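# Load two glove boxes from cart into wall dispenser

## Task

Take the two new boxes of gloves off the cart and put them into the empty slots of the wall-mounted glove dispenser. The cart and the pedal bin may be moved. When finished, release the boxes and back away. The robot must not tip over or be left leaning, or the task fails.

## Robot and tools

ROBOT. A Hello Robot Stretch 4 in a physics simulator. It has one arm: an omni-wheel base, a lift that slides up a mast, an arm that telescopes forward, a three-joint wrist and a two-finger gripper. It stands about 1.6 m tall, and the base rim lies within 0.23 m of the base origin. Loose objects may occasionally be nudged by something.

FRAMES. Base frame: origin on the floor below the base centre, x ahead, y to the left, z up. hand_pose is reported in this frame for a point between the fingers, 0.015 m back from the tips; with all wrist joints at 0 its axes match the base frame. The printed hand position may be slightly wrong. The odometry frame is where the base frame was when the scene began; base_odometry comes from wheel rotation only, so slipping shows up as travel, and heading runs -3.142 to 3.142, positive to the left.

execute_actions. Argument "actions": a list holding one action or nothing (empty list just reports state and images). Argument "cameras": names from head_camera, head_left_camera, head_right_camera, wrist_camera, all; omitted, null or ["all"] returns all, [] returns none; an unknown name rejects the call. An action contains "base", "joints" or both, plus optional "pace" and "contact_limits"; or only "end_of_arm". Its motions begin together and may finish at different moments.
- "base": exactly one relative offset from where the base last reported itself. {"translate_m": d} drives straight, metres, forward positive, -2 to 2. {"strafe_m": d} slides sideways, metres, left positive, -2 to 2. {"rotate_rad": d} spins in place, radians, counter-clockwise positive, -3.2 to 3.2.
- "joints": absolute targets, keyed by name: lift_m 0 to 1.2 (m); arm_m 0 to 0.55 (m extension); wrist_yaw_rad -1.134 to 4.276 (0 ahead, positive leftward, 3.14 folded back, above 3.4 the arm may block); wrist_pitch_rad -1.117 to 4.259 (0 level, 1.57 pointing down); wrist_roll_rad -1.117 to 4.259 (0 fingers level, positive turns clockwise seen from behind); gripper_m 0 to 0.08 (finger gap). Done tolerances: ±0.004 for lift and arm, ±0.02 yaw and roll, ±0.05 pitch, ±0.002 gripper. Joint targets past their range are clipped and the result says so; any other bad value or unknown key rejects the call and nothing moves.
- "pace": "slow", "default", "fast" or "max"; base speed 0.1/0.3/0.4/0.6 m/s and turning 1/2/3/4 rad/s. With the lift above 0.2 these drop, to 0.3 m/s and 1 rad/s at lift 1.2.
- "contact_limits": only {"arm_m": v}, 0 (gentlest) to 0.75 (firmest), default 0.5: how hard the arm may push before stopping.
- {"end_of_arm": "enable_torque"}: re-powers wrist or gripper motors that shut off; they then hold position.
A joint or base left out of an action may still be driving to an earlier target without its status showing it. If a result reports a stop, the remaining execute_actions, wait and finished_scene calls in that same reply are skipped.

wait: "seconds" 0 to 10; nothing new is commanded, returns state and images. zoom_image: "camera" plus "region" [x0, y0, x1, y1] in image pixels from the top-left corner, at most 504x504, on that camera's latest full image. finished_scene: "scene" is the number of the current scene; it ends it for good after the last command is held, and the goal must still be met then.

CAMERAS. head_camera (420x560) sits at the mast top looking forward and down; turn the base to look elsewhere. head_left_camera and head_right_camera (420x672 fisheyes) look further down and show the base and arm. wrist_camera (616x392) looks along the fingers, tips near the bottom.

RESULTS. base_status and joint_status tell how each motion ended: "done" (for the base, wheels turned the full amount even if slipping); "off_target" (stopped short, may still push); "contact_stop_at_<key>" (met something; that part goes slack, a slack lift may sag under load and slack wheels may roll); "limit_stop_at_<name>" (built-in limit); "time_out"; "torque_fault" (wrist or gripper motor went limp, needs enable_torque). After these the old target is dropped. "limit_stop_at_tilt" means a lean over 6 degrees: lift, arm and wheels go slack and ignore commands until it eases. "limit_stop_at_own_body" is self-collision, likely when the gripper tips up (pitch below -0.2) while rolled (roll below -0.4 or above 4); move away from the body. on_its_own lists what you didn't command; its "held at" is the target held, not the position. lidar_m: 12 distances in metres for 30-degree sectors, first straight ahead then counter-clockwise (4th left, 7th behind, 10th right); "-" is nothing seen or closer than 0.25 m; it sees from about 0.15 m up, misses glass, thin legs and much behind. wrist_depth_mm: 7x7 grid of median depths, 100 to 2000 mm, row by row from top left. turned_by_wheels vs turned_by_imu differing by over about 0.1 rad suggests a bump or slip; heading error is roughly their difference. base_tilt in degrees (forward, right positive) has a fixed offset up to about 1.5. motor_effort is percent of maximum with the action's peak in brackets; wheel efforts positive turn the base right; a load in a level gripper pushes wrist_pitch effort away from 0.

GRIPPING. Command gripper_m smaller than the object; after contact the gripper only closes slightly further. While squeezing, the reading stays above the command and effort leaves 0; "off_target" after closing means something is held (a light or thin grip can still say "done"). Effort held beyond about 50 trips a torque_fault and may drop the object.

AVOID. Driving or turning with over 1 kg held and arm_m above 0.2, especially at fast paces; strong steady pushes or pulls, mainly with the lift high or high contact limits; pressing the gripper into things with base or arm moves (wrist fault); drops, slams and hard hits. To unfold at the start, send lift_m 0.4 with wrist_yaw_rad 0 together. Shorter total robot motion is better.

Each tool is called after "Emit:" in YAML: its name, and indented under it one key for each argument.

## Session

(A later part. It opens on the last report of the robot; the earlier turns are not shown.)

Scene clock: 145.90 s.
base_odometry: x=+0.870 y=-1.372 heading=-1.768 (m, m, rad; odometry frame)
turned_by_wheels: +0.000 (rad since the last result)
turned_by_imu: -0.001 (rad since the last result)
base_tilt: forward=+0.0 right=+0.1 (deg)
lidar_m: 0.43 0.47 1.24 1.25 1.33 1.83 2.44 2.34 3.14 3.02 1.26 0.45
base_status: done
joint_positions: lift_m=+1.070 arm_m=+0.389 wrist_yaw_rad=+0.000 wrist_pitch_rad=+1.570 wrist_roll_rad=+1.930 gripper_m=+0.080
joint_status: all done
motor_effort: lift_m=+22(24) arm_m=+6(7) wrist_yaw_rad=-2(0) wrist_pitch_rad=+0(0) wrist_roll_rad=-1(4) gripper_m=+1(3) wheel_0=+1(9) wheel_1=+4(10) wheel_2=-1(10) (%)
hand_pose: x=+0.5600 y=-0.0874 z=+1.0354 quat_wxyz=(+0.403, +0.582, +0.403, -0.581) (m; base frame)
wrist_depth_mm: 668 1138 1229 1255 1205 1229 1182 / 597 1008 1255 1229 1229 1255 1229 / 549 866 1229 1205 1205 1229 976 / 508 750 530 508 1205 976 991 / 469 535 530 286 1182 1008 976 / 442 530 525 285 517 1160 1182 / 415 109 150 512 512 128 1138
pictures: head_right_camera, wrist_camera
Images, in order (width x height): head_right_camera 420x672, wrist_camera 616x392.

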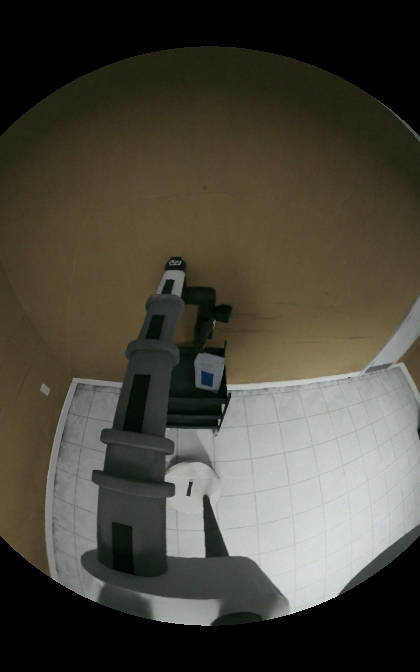

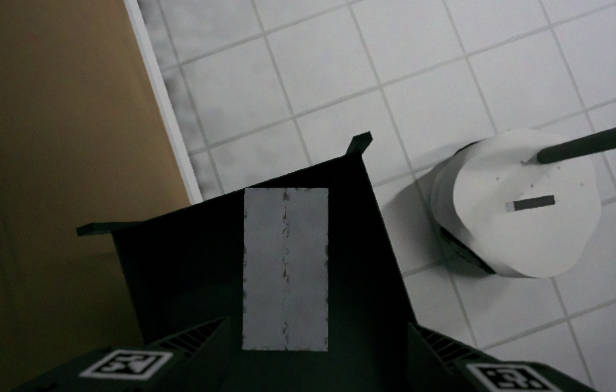

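Emit:
execute_actions:
  actions:
    - {"base":{"strafe_m":-0.01},"joints":{"lift_m":0.975,"arm_m":0.406}}
  cameras: ["wrist_camera"]

Scene clock: 152.90 s.
base_odometry: x=+0.860 y=-1.370 heading=-1.768 (m, m, rad; odometry frame)
turned_by_wheels: +0.000 (rad since the last result)
turned_by_imu: +0.000 (rad since the last result)
base_tilt: forward=-0.1 right=+0.0 (deg)
lidar_m: 0.43 0.48 1.22 1.28 1.33 1.83 2.37 2.34 3.11 3.00 1.27 0.48
base_status: done
joint_positions: lift_m=+0.975 arm_m=+0.405 wrist_yaw_rad=+0.000 wrist_pitch_rad=+1.570 wrist_roll_rad=+1.930 gripper_m=+0.080
joint_status: all done
motor_effort: lift_m=+18(21) arm_m=+6(6) wrist_yaw_rad=-1(2) wrist_pitch_rad=+0(0) wrist_roll_rad=+0(2) gripper_m=+1(2) wheel_0=+2(9) wheel_1=-5(9) wheel_2=+0(1) (%)
hand_pose: x=+0.5760 y=-0.0874 z=+0.9407 quat_wxyz=(+0.403, +0.581, +0.403, -0.581) (m; base frame)
wrist_depth_mm: 647 1078 1138 1138 1160 1138 1118 / 569 960 1138 1138 1138 1138 1118 / 530 831 1138 1118 1098 1118 878 / 488 699 436 191 433 878 891 / 424 436 430 190 424 960 878 / 424 430 427 188 421 1098 1060 / 397 109 150 187 187 128 1078
pictures: wrist_camera
Images, in order (width x height): wrist_camera 616x392.

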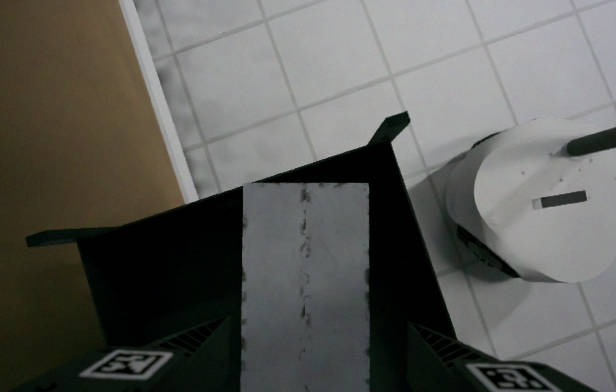

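Emit:
execute_actions:
  actions:
    - {"joints":{"arm_m":0.411}}
  cameras: []

Emit:
execute_actions:
  actions:
    - {"joints":{"lift_m":0.915}}
  cameras: ["wrist_camera"]

Emit:
execute_actions:
  actions:
    - {"joints":{"gripper_m":0.03}}
  cameras: []

Emit:
execute_actions:
  actions:
    - {"joints":{"lift_m":1.04}}
  cameras: ["wrist_camera"]

Emit:
execute_actions:
  actions:
    - {"base":{"translate_m":-1.73},"joints":{"arm_m":0.15,"wrist_roll_rad":1.6}}
  cameras: []

Emit:
execute_actions:
  actions:
    - {"base":{"rotate_rad":1.6},"joints":{"wrist_pitch_rad":1.47}}
  cameras: []

Emit:
execute_actions:
  actions:
    - {"base":{"translate_m":0.62},"joints":{"arm_m":0.36}}
  cameras: ["wrist_camera","head_right_camera"]

Emit:
zoom_image:
  camera: "head_right_camera"
  region: [150,310,270,420]

Scene clock: 173.67 s.
base_odometry: x=+0.860 y=-1.370 heading=-1.768 (m, m, rad; odometry frame)
turned_by_wheels: +0.000 (rad since the last result)
turned_by_imu: +0.000 (rad since the last result)
base_tilt: forward=+0.2 right=+0.1 (deg)
lidar_m: 0.44 0.47 1.22 1.29 1.34 1.80 2.38 2.33 3.12 2.99 1.30 0.48
base_status: not commanded
joint_positions: lift_m=+0.975 arm_m=+0.410 wrist_yaw_rad=+0.000 wrist_pitch_rad=+1.570 wrist_roll_rad=+1.930 gripper_m=+0.080
joint_status: all done
motor_effort: lift_m=+18(18) arm_m=+7(7) wrist_yaw_rad=-2(1) wrist_pitch_rad=-1(0) wrist_roll_rad=+0(1) gripper_m=+1(0) wheel_0=+2(2) wheel_1=-5(5) wheel_2=+0(1) (%)
hand_pose: x=+0.5810 y=-0.0874 z=+0.9407 quat_wxyz=(+0.403, +0.581, +0.403, -0.581) (m; base frame)
wrist_depth_mm: 634 1060 1138 1138 1160 1118 1118 / 559 931 1138 1138 1118 1098 1118 / 517 809 1138 1118 1098 1138 891 / 480 691 436 192 430 878 878 / 421 433 433 190 427 991 866 / 415 430 427 189 424 1078 1078 / 392 109 150 187 186 128 1060
pictures: none
No camera images: the call's "cameras" was empty. Leave "cameras" out to get every camera's image.

Scene clock: 174.83 s.
base_odometry: x=+0.860 y=-1.370 heading=-1.768 (m, m, rad; odometry frame)
turned_by_wheels: +0.000 (rad since the last result)
turned_by_imu: +0.000 (rad since the last result)
base_tilt: forward=+0.0 right=+0.0 (deg)
lidar_m: 0.45 0.48 1.20 1.28 1.34 1.86 2.36 2.34 3.10 3.01 1.28 0.48
base_status: not commanded
joint_positions: lift_m=+0.915 arm_m=+0.410 wrist_yaw_rad=+0.000 wrist_pitch_rad=+1.570 wrist_roll_rad=+1.930 gripper_m=+0.080
joint_status: all done
motor_effort: lift_m=+18(18) arm_m=+6(6) wrist_yaw_rad=-2(0) wrist_pitch_rad=+0(0) wrist_roll_rad=+0(0) gripper_m=+1(2) wheel_0=+2(2) wheel_1=-5(5) wheel_2=+0(0) (%)
hand_pose: x=+0.5810 y=-0.0874 z=+0.8807 quat_wxyz=(+0.403, +0.581, +0.403, -0.581) (m; base frame)
wrist_depth_mm: 634 1042 1078 1078 1078 1042 1042 / 564 917 1098 1042 1042 1060 1060 / 517 831 1060 1042 370 1060 809 / 484 654 317 131 131 854 809 / 338 375 375 130 130 891 809 / 373 370 149 129 129 1025 1008 / 368 109 129 128 128 128 1008
pictures: wrist_camera
Images, in order (width x height): wrist_camera 616x392.

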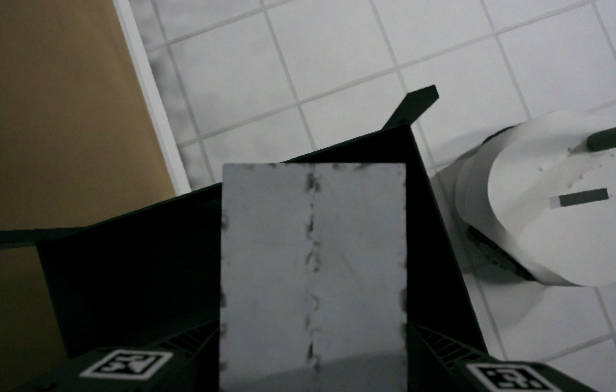

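Scene clock: 175.80 s.
base_odometry: x=+0.860 y=-1.370 heading=-1.768 (m, m, rad; odometry frame)
turned_by_wheels: +0.000 (rad since the last result)
turned_by_imu: +0.000 (rad since the last result)
base_tilt: forward=+0.1 right=+0.1 (deg)
lidar_m: 0.43 0.47 1.20 1.28 1.36 1.86 2.40 2.35 3.13 2.99 1.28 0.47
base_status: not commanded
joint_positions: lift_m=+0.915 arm_m=+0.410 wrist_yaw_rad=+0.000 wrist_pitch_rad=+1.570 wrist_roll_rad=+1.930 gripper_m=+0.060
joint_status: gripper_m off_target (ended at +0.060, target +0.030)
on_its_own: gripper_m is held at +0.056, not at your +0.030, by its contact guard: the fingers met something
motor_effort: lift_m=+18(18) arm_m=+7(6) wrist_yaw_rad=-1(1) wrist_pitch_rad=+0(0) wrist_roll_rad=-1(1) gripper_m=-31(27) wheel_0=+2(2) wheel_1=-5(5) wheel_2=+0(0) (%)
hand_pose: x=+0.5810 y=-0.0874 z=+0.8807 quat_wxyz=(+0.403, +0.582, +0.402, -0.581) (m; base frame)
wrist_depth_mm: 640 1025 1118 1060 1078 1042 1078 / 564 917 1098 1060 1060 1060 1060 / 517 798 1042 1060 370 1060 809 / 480 661 317 131 131 831 820 / 343 373 370 130 130 904 809 / 375 370 366 129 129 1025 1025 / 377 329 129 128 128 324 1025
pictures: none
No camera images: the call's "cameras" was empty. Leave "cameras" out to get every camera's image.

Scene clock: 177.37 s.
base_odometry: x=+0.860 y=-1.370 heading=-1.768 (m, m, rad; odometry frame)
turned_by_wheels: +0.000 (rad since the last result)
turned_by_imu: +0.000 (rad since the last result)
base_tilt: forward=+0.0 right=+0.1 (deg)
lidar_m: 0.45 0.48 1.22 1.30 1.34 1.86 2.36 2.34 3.12 3.02 1.28 0.47
base_status: not commanded
joint_positions: lift_m=+1.040 arm_m=+0.410 wrist_yaw_rad=+0.000 wrist_pitch_rad=+1.570 wrist_roll_rad=+1.930 gripper_m=+0.060
joint_status: all done
on_its_own: gripper_m is held at +0.056, not at your +0.030, by its contact guard: the fingers met something
motor_effort: lift_m=+25(26) arm_m=+6(6) wrist_yaw_rad=-1(1) wrist_pitch_rad=+1(1) wrist_roll_rad=-2(1) gripper_m=-29(28) wheel_0=+2(2) wheel_1=-5(5) wheel_2=+0(1) (%)
hand_pose: x=+0.5810 y=-0.0874 z=+1.0052 quat_wxyz=(+0.403, +0.582, +0.402, -0.581) (m; base frame)
wrist_depth_mm: 627 1078 1205 1255 1205 1205 1182 / 564 931 1205 1182 1182 1160 1182 / 525 809 1205 1182 1160 1160 946 / 484 707 480 134 133 960 931 / 445 500 492 132 132 991 917 / 415 492 492 130 130 1182 1118 / 394 445 129 129 128 1160 1138
pictures: wrist_camera
Images, in order (width x height): wrist_camera 616x392.

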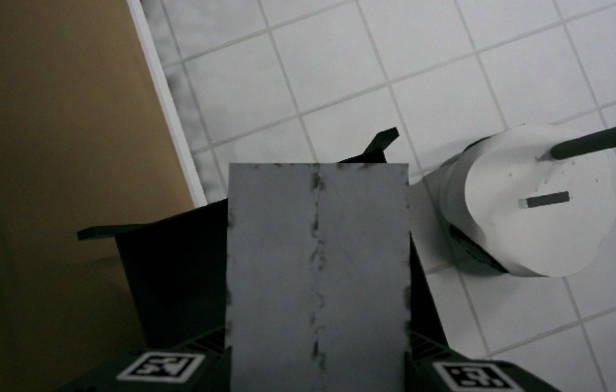

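Scene clock: 184.60 s.
base_odometry: x=+1.200 y=+0.326 heading=-1.769 (m, m, rad; odometry frame)
turned_by_wheels: +0.000 (rad since the last result)
turned_by_imu: +0.000 (rad since the last result)
base_tilt: forward=+0.0 right=+0.0 (deg)
lidar_m: 0.28 1.83 1.31 1.15 1.29 1.20 1.12 0.88 0.80 1.93 3.11 0.27
base_status: done
joint_positions: lift_m=+1.040 arm_m=+0.151 wrist_yaw_rad=+0.000 wrist_pitch_rad=+1.570 wrist_roll_rad=+1.600 gripper_m=+0.060
joint_status: all done
on_its_own: gripper_m is held at +0.056, not at your +0.030, by its contact guard: the fingers met something
motor_effort: lift_m=+25(25) arm_m=-6(8) wrist_yaw_rad=+0(1) wrist_pitch_rad=-1(3) wrist_roll_rad=-2(4) gripper_m=-30(29) wheel_0=-1(7) wheel_1=-3(7) wheel_2=+0(9) (%)
hand_pose: x=+0.3222 y=-0.0874 z=+1.0052 quat_wxyz=(+0.493, +0.507, +0.492, -0.507) (m; base frame)
wrist_depth_mm: 1229 1229 1229 1229 1229 1182 1205 / 1255 1205 1205 1205 1205 1182 1205 / 1205 1182 1229 1205 1182 1182 1182 / 1229 1205 1205 133 133 1160 1160 / 1205 1182 1182 132 131 931 1160 / 1205 1182 1205 130 130 946 1182 / 1138 1205 129 129 128 931 1118
pictures: none
No camera images: the call's "cameras" was empty. Leave "cameras" out to get every camera's image.

Scene clock: 186.97 s.
base_odometry: x=+1.200 y=+0.326 heading=-0.169 (m, m, rad; odometry frame)
turned_by_wheels: +1.599 (rad since the last result)
turned_by_imu: +1.566 (rad since the last result)
base_tilt: forward=+0.1 right=+0.0 (deg)
lidar_m: 0.31 1.32 1.12 1.13 0.84 0.80 2.25 3.16 2.70 2.16 1.80 0.32
base_status: done
joint_positions: lift_m=+1.040 arm_m=+0.151 wrist_yaw_rad=+0.000 wrist_pitch_rad=+1.471 wrist_roll_rad=+1.600 gripper_m=+0.060
joint_status: all done
on_its_own: gripper_m is held at +0.056, not at your +0.030, by its contact guard: the fingers met something
motor_effort: lift_m=+25(25) arm_m=-6(6) wrist_yaw_rad=-3(0) wrist_pitch_rad=-2(12) wrist_roll_rad=-3(2) gripper_m=-29(29) wheel_0=-4(7) wheel_1=-5(9) wheel_2=-2(9) (%)
hand_pose: x=+0.3433 y=-0.0874 z=+1.0063 quat_wxyz=(+0.517, +0.532, +0.467, -0.481) (m; base frame)
wrist_depth_mm: 1138 1308 1255 1205 1205 1118 1098 / 1138 1308 1229 1182 1182 1138 1118 / 1160 1281 1229 1160 1160 1138 1098 / 1160 1255 1229 133 133 976 1078 / 1182 1255 1255 132 131 904 866 / 1138 1255 1205 130 130 904 1060 / 1182 1255 129 129 128 891 1042
pictures: none
No camera images: the call's "cameras" was empty. Leave "cameras" out to get every camera's image.

Scene clock: 190.53 s.
base_odometry: x=+1.811 y=+0.222 heading=-0.169 (m, m, rad; odometry frame)
turned_by_wheels: +0.000 (rad since the last result)
turned_by_imu: +0.000 (rad since the last result)
base_tilt: forward=+0.0 right=+0.1 (deg)
lidar_m: 0.51 0.66 0.94 1.09 1.16 1.33 2.27 3.69 2.24 2.19 0.94 0.52
base_status: done
joint_positions: lift_m=+1.040 arm_m=+0.359 wrist_yaw_rad=+0.000 wrist_pitch_rad=+1.471 wrist_roll_rad=+1.600 gripper_m=+0.060
joint_status: all done
on_its_own: gripper_m is held at +0.056, not at your +0.030, by its contact guard: the fingers met something
motor_effort: lift_m=+25(25) arm_m=+6(6) wrist_yaw_rad=+1(1) wrist_pitch_rad=-2(7) wrist_roll_rad=-2(2) gripper_m=-28(28) wheel_0=+1(6) wheel_1=+3(9) wheel_2=+1(13) (%)
hand_pose: x=+0.5510 y=-0.0874 z=+1.0063 quat_wxyz=(+0.517, +0.532, +0.467, -0.481) (m; base frame)
wrist_depth_mm: 147 206 343 1008 1205 1138 1118 / 147 208 345 788 1182 1160 1138 / 148 208 345 433 1160 1118 1118 / 148 209 270 133 133 1118 991 / 148 208 271 132 131 960 866 / 148 208 270 130 130 1118 854 / 148 177 129 129 128 1060 1042
pictures: head_right_camera, wrist_camera
Images, in order (width x height): head_right_camera 420x672, wrist_camera 616x392.

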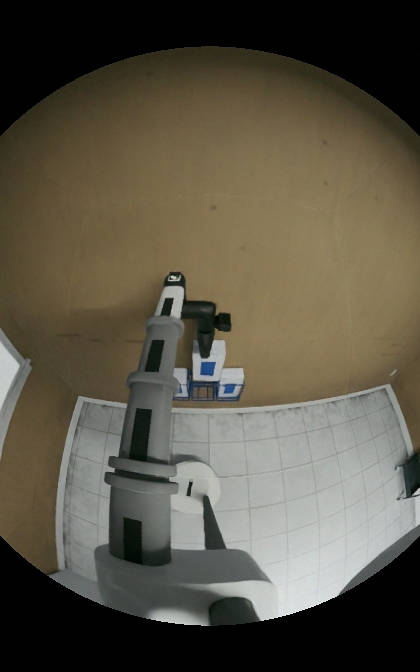

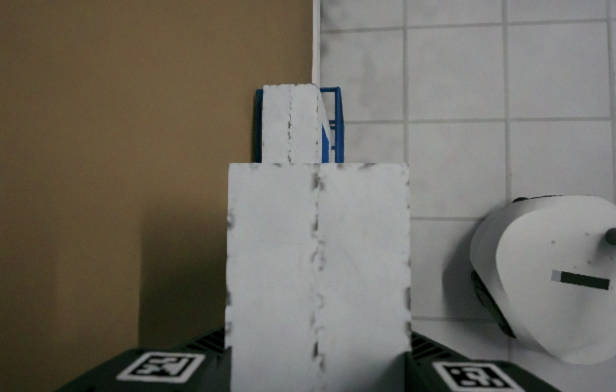

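Region (150, 310, 270, 420) of head_right_camera's 420x672 image, scaled by 4.200, with more detail than that image has; it fills the top 462 rows of this view, and the rest is white.

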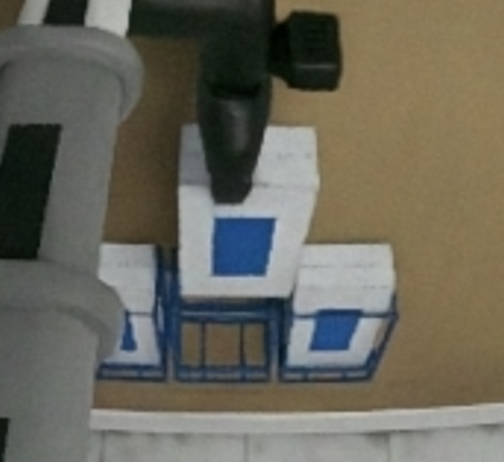

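Emit:
execute_actions:
  actions:
    - {"base":{"strafe_m":0.013},"joints":{"arm_m":0.401},"contact_limits":{"arm_m":0.2}}
  cameras: []

Emit:
execute_actions:
  actions:
    - {"joints":{"lift_m":0.955}}
  cameras: ["head_right_camera"]

Emit:
zoom_image:
  camera: "head_right_camera"
  region: [150,310,270,420]

Scene clock: 198.03 s.
base_odometry: x=+1.814 y=+0.235 heading=-0.169 (m, m, rad; odometry frame)
turned_by_wheels: +0.000 (rad since the last result)
turned_by_imu: +0.000 (rad since the last result)
base_tilt: forward=-0.1 right=+0.2 (deg)
lidar_m: 0.53 0.69 0.93 1.10 1.15 1.34 2.16 3.73 2.28 2.24 0.92 0.57
base_status: done
joint_positions: lift_m=+1.040 arm_m=+0.400 wrist_yaw_rad=+0.000 wrist_pitch_rad=+1.471 wrist_roll_rad=+1.600 gripper_m=+0.060
joint_status: all done
on_its_own: gripper_m is held at +0.056, not at your +0.030, by its contact guard: the fingers met something
motor_effort: lift_m=+25(25) arm_m=+6(8) wrist_yaw_rad=-1(0) wrist_pitch_rad=-3(4) wrist_roll_rad=-3(2) gripper_m=-29(30) wheel_0=-3(10) wheel_1=+3(8) wheel_2=+0(0) (%)
contact_limits: arm_m 0.2
hand_pose: x=+0.5920 y=-0.0874 z=+1.0063 quat_wxyz=(+0.517, +0.532, +0.467, -0.481) (m; base frame)
wrist_depth_mm: 108 139 231 668 1182 1138 1098 / 108 139 233 430 1160 1138 1118 / 108 140 232 424 1160 1118 1078 / 109 140 182 133 132 1118 1008 / 109 140 181 131 131 1118 866 / 108 140 182 130 129 1118 866 / 108 119 129 128 128 1098 1098
pictures: none
No camera images: the call's "cameras" was empty. Leave "cameras" out to get every camera's image.

Scene clock: 199.37 s.
base_odometry: x=+1.814 y=+0.235 heading=-0.169 (m, m, rad; odometry frame)
turned_by_wheels: +0.000 (rad since the last result)
turned_by_imu: +0.000 (rad since the last result)
base_tilt: forward=+0.1 right=+0.1 (deg)
lidar_m: 0.52 0.67 0.93 1.07 1.16 1.34 2.17 3.73 2.28 2.23 0.91 0.56
base_status: not commanded
joint_positions: lift_m=+0.955 arm_m=+0.400 wrist_yaw_rad=+0.000 wrist_pitch_rad=+1.471 wrist_roll_rad=+1.600 gripper_m=+0.060
joint_status: all done
on_its_own: gripper_m is held at +0.056, not at your +0.030, by its contact guard: the fingers met something
motor_effort: lift_m=+20(24) arm_m=+7(7) wrist_yaw_rad=+0(1) wrist_pitch_rad=-3(3) wrist_roll_rad=+0(2) gripper_m=-30(28) wheel_0=-3(3) wheel_1=+3(3) wheel_2=+0(0) (%)
hand_pose: x=+0.5920 y=-0.0874 z=+0.9216 quat_wxyz=(+0.517, +0.532, +0.467, -0.481) (m; base frame)
wrist_depth_mm: 108 139 231 436 1078 1060 1025 / 108 139 232 342 1098 1042 1008 / 108 140 234 342 1078 1025 1008 / 109 140 181 133 133 1042 1008 / 109 140 181 132 131 1008 788 / 109 140 182 130 130 1025 788 / 108 119 129 128 128 991 960
pictures: head_right_camera
Images, in order (width x height): head_right_camera 420x672.

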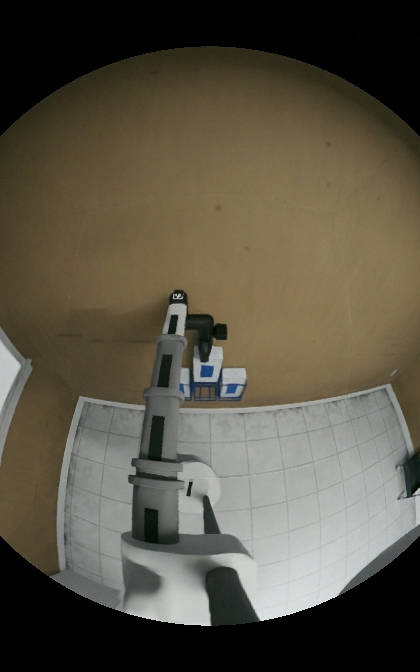

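Region (150, 310, 270, 420) of head_right_camera's 420x672 image, scaled by 4.200, with more detail than that image has; it fills the top 462 rows of this view, and the rest is white.

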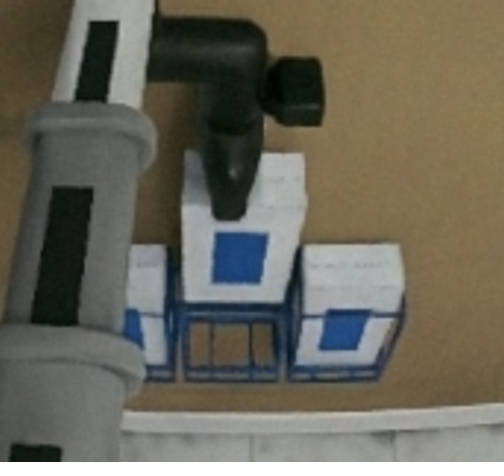

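Emit:
execute_actions:
  actions:
    - {"joints":{"arm_m":0.395}}
  cameras: []

Emit:
execute_actions:
  actions:
    - {"joints":{"lift_m":0.915},"pace":"slow"}
  cameras: ["head_right_camera"]

Emit:
zoom_image:
  camera: "head_right_camera"
  region: [150,310,270,420]

Scene clock: 205.70 s.
base_odometry: x=+1.814 y=+0.235 heading=-0.169 (m, m, rad; odometry frame)
turned_by_wheels: +0.000 (rad since the last result)
turned_by_imu: +0.000 (rad since the last result)
base_tilt: forward=+0.1 right=+0.2 (deg)
lidar_m: 0.53 0.67 0.93 1.06 1.15 1.33 2.14 3.69 2.25 2.22 0.91 0.58
base_status: not commanded
joint_positions: lift_m=+0.955 arm_m=+0.396 wrist_yaw_rad=+0.000 wrist_pitch_rad=+1.471 wrist_roll_rad=+1.600 gripper_m=+0.060
joint_status: all done
on_its_own: gripper_m is held at +0.056, not at your +0.030, by its contact guard: the fingers met something
motor_effort: lift_m=+20(20) arm_m=-6(7) wrist_yaw_rad=+0(1) wrist_pitch_rad=-4(4) wrist_roll_rad=-3(2) gripper_m=-29(29) wheel_0=-3(3) wheel_1=+3(3) wheel_2=+0(0) (%)
hand_pose: x=+0.5882 y=-0.0874 z=+0.9216 quat_wxyz=(+0.517, +0.532, +0.467, -0.481) (m; base frame)
wrist_depth_mm: 110 145 241 455 1078 1060 1025 / 111 146 242 342 1060 1060 1042 / 111 147 243 342 1060 1025 1008 / 111 146 190 133 133 1042 991 / 111 146 191 132 131 1025 809 / 111 146 190 130 130 1008 798 / 108 125 129 129 128 1008 976
pictures: none
No camera images: the call's "cameras" was empty. Leave "cameras" out to get every camera's image.

Scene clock: 206.87 s.
base_odometry: x=+1.814 y=+0.235 heading=-0.169 (m, m, rad; odometry frame)
turned_by_wheels: +0.000 (rad since the last result)
turned_by_imu: +0.000 (rad since the last result)
base_tilt: forward=+0.1 right=+0.1 (deg)
lidar_m: 0.54 0.67 0.94 1.07 1.10 1.33 2.15 3.75 2.29 2.24 0.94 0.56
base_status: not commanded
joint_positions: lift_m=+0.915 arm_m=+0.396 wrist_yaw_rad=+0.000 wrist_pitch_rad=+1.471 wrist_roll_rad=+1.600 gripper_m=+0.060
joint_status: all done
on_its_own: gripper_m is held at +0.056, not at your +0.030, by its contact guard: the fingers met something
motor_effort: lift_m=+20(20) arm_m=-6(6) wrist_yaw_rad=-1(0) wrist_pitch_rad=-4(4) wrist_roll_rad=-2(2) gripper_m=-29(28) wheel_0=-3(3) wheel_1=+3(3) wheel_2=+0(0) (%)
hand_pose: x=+0.5882 y=-0.0874 z=+0.8816 quat_wxyz=(+0.517, +0.532, +0.467, -0.481) (m; base frame)
wrist_depth_mm: 110 145 240 306 1042 991 976 / 111 146 241 301 1042 1008 991 / 111 146 242 300 1025 1008 976 / 111 147 189 133 133 1008 917 / 111 146 191 131 131 976 778 / 111 146 190 130 130 991 750 / 108 125 129 129 128 960 854
pictures: head_right_camera
Images, in order (width x height): head_right_camera 420x672.

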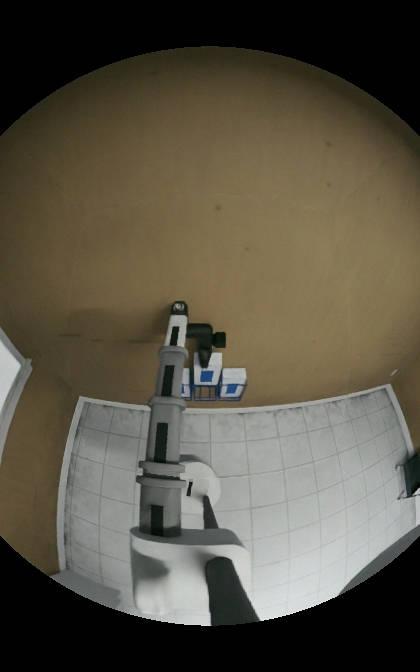

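Region (150, 310, 270, 420) of head_right_camera's 420x672 image, scaled by 4.200, with more detail than that image has; it fills the top 462 rows of this view, and the rest is white.

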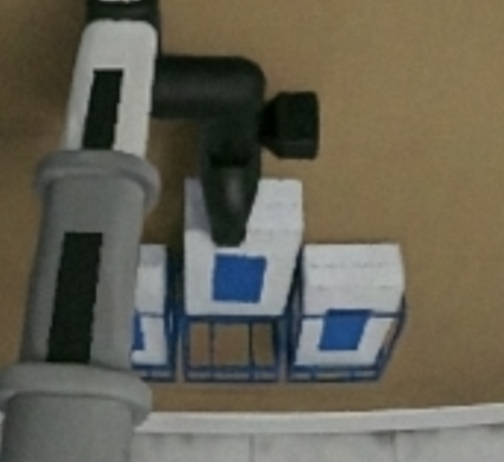

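Emit:
execute_actions:
  actions:
    - {"joints":{"lift_m":0.84,"arm_m":0.407},"pace":"slow"}
  cameras: []

Emit:
execute_actions:
  actions:
    - {"joints":{"lift_m":0.758,"wrist_pitch_rad":1.49},"pace":"slow"}
  cameras: ["head_right_camera","wrist_camera"]

Scene clock: 216.67 s.
base_odometry: x=+1.814 y=+0.235 heading=-0.169 (m, m, rad; odometry frame)
turned_by_wheels: +0.000 (rad since the last result)
turned_by_imu: +0.000 (rad since the last result)
base_tilt: forward=+0.0 right=+0.0 (deg)
lidar_m: 0.52 0.67 0.93 1.09 1.15 1.31 2.12 3.73 2.28 2.23 0.93 0.55
base_status: not commanded
joint_positions: lift_m=+0.840 arm_m=+0.406 wrist_yaw_rad=+0.000 wrist_pitch_rad=+1.471 wrist_roll_rad=+1.600 gripper_m=+0.060
joint_status: all done
on_its_own: gripper_m is held at +0.056, not at your +0.030, by its contact guard: the fingers met something
motor_effort: lift_m=+20(19) arm_m=+7(7) wrist_yaw_rad=+0(1) wrist_pitch_rad=-4(4) wrist_roll_rad=-2(2) gripper_m=-30(28) wheel_0=-3(3) wheel_1=+3(3) wheel_2=+0(0) (%)
hand_pose: x=+0.5979 y=-0.0874 z=+0.8066 quat_wxyz=(+0.517, +0.532, +0.467, -0.481) (m; base frame)
wrist_depth_mm: - 129 215 224 946 960 917 / 103 129 215 223 946 931 917 / 103 130 216 224 946 946 917 / 103 130 169 134 133 931 917 / 103 130 169 132 131 931 699 / 103 130 168 130 130 904 691 / - 111 129 129 128 917 866
pictures: none
No camera images: the call's "cameras" was empty. Leave "cameras" out to get every camera's image.

Scene clock: 218.23 s.
base_odometry: x=+1.814 y=+0.235 heading=-0.169 (m, m, rad; odometry frame)
turned_by_wheels: +0.000 (rad since the last result)
turned_by_imu: +0.000 (rad since the last result)
base_tilt: forward=+0.1 right=+0.1 (deg)
lidar_m: 0.53 0.68 0.96 1.07 1.15 1.31 2.16 3.71 2.27 2.23 0.93 0.56
base_status: not commanded
joint_positions: lift_m=+0.758 arm_m=+0.406 wrist_yaw_rad=+0.000 wrist_pitch_rad=+1.491 wrist_roll_rad=+1.600 gripper_m=+0.060
joint_status: all done
on_its_own: gripper_m is held at +0.056, not at your +0.030, by its contact guard: the fingers met something
motor_effort: lift_m=+20(20) arm_m=+6(7) wrist_yaw_rad=-1(0) wrist_pitch_rad=-2(5) wrist_roll_rad=-4(3) gripper_m=-30(28) wheel_0=-2(3) wheel_1=+3(3) wheel_2=+1(0) (%)
hand_pose: x=+0.5938 y=-0.0874 z=+0.7243 quat_wxyz=(+0.512, +0.527, +0.472, -0.487) (m; base frame)
wrist_depth_mm: 106 134 142 139 891 866 842 / 107 135 142 138 878 866 831 / 107 135 180 178 854 854 842 / 107 136 178 133 133 842 820 / 107 136 178 131 131 854 668 / 107 136 177 130 130 820 640 / - 115 129 129 128 820 741
pictures: head_right_camera, wrist_camera
Images, in order (width x height): head_right_camera 420x672, wrist_camera 616x392.

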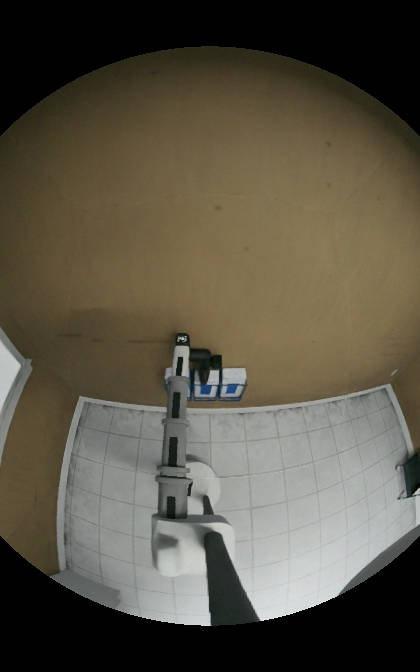

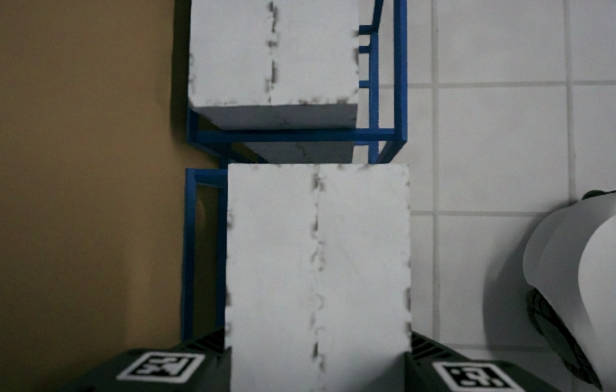

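Emit:
execute_actions:
  actions:
    - {"joints":{"gripper_m":0.07,"arm_m":0.401}}
  cameras: []

Emit:
execute_actions:
  actions:
    - {"joints":{"lift_m":0.84}}
  cameras: ["wrist_camera"]

Emit:
execute_actions:
  actions:
    - {"base":{"translate_m":-0.5},"joints":{"arm_m":0},"pace":"fast"}
  cameras: ["head_right_camera"]

Scene clock: 224.23 s.
base_odometry: x=+1.814 y=+0.235 heading=-0.169 (m, m, rad; odometry frame)
turned_by_wheels: +0.000 (rad since the last result)
turned_by_imu: +0.000 (rad since the last result)
base_tilt: forward=-0.1 right=+0.0 (deg)
lidar_m: 0.53 0.65 0.93 1.07 1.13 1.33 2.13 3.69 2.28 2.25 0.91 0.57
base_status: not commanded
joint_positions: lift_m=+0.758 arm_m=+0.402 wrist_yaw_rad=+0.000 wrist_pitch_rad=+1.490 wrist_roll_rad=+1.600 gripper_m=+0.070
joint_status: all done
motor_effort: lift_m=+20(20) arm_m=-7(7) wrist_yaw_rad=-2(1) wrist_pitch_rad=+0(3) wrist_roll_rad=-2(0) gripper_m=+3(28) wheel_0=-2(2) wheel_1=+3(2) wheel_2=+0(0) (%)
hand_pose: x=+0.5903 y=-0.0874 z=+0.7243 quat_wxyz=(+0.512, +0.527, +0.472, -0.486) (m; base frame)
wrist_depth_mm: 108 140 144 141 891 866 842 / 109 140 143 140 866 854 842 / 109 141 183 176 878 854 842 / 109 142 180 138 172 831 831 / 109 142 179 137 137 842 654 / 109 142 178 135 135 831 634 / 109 110 134 135 134 831 699
pictures: none
No camera images: the call's "cameras" was empty. Leave "cameras" out to get every camera's image.

Scene clock: 225.57 s.
base_odometry: x=+1.814 y=+0.235 heading=-0.169 (m, m, rad; odometry frame)
turned_by_wheels: +0.000 (rad since the last result)
turned_by_imu: +0.000 (rad since the last result)
base_tilt: forward=+0.1 right=+0.0 (deg)
lidar_m: 0.54 0.67 0.93 1.08 1.16 1.33 2.14 3.70 2.30 2.25 0.94 0.57
base_status: not commanded
joint_positions: lift_m=+0.840 arm_m=+0.402 wrist_yaw_rad=+0.000 wrist_pitch_rad=+1.490 wrist_roll_rad=+1.600 gripper_m=+0.070
joint_status: all done
motor_effort: lift_m=+23(23) arm_m=-6(6) wrist_yaw_rad=-1(1) wrist_pitch_rad=+0(1) wrist_roll_rad=-2(1) gripper_m=+1(3) wheel_0=-3(2) wheel_1=+3(3) wheel_2=+0(0) (%)
hand_pose: x=+0.5903 y=-0.0874 z=+0.8060 quat_wxyz=(+0.512, +0.527, +0.472, -0.486) (m; base frame)
wrist_depth_mm: 108 141 229 225 960 976 931 / 108 141 226 224 976 931 917 / 109 141 225 224 976 946 917 / 109 141 224 222 931 946 917 / 109 142 223 220 946 917 699 / 109 141 219 217 946 904 699 / 109 110 134 215 163 917 732
pictures: wrist_camera
Images, in order (width x height): wrist_camera 616x392.

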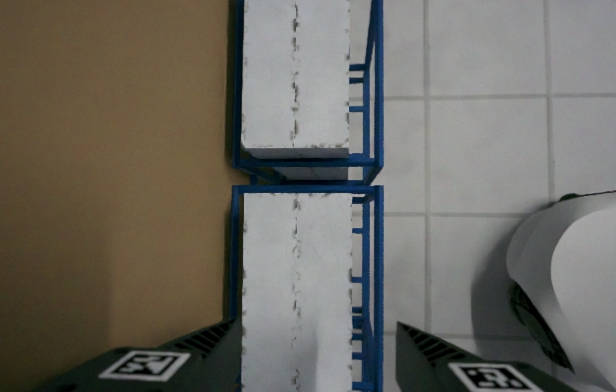

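Scene clock: 228.27 s.
base_odometry: x=+1.321 y=+0.319 heading=-0.169 (m, m, rad; odometry frame)
turned_by_wheels: -0.001 (rad since the last result)
turned_by_imu: +0.000 (rad since the last result)
base_tilt: forward=+0.0 right=+0.2 (deg)
lidar_m: 1.02 1.20 1.15 1.10 1.02 0.88 2.13 3.29 2.69 2.18 1.65 1.07
base_status: done
joint_positions: lift_m=+0.840 arm_m=+0.001 wrist_yaw_rad=+0.000 wrist_pitch_rad=+1.491 wrist_roll_rad=+1.600 gripper_m=+0.070
joint_status: all done
motor_effort: lift_m=+23(23) arm_m=-6(8) wrist_yaw_rad=+0(2) wrist_pitch_rad=-2(2) wrist_roll_rad=-2(1) gripper_m=+2(3) wheel_0=-2(7) wheel_1=-3(8) wheel_2=-2(14) (%)
hand_pose: x=+0.1890 y=-0.0874 z=+0.8061 quat_wxyz=(+0.512, +0.527, +0.472, -0.487) (m; base frame)
wrist_depth_mm: 1078 1060 1060 991 991 960 931 / 1060 1078 1025 991 976 946 917 / 1078 1025 1025 976 960 946 917 / 1060 1025 1008 976 946 904 917 / 1060 1042 991 991 741 715 442 / 1060 1008 991 960 732 723 904 / 1025 110 133 960 163 699 891
pictures: head_right_camera
Images, in order (width x height): head_right_camera 420x672.

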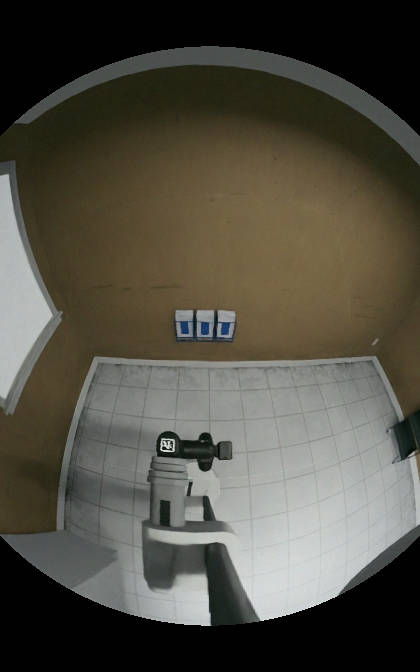

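Emit:
finished_scene:
  scene: 2

The scene is finished: the task was done.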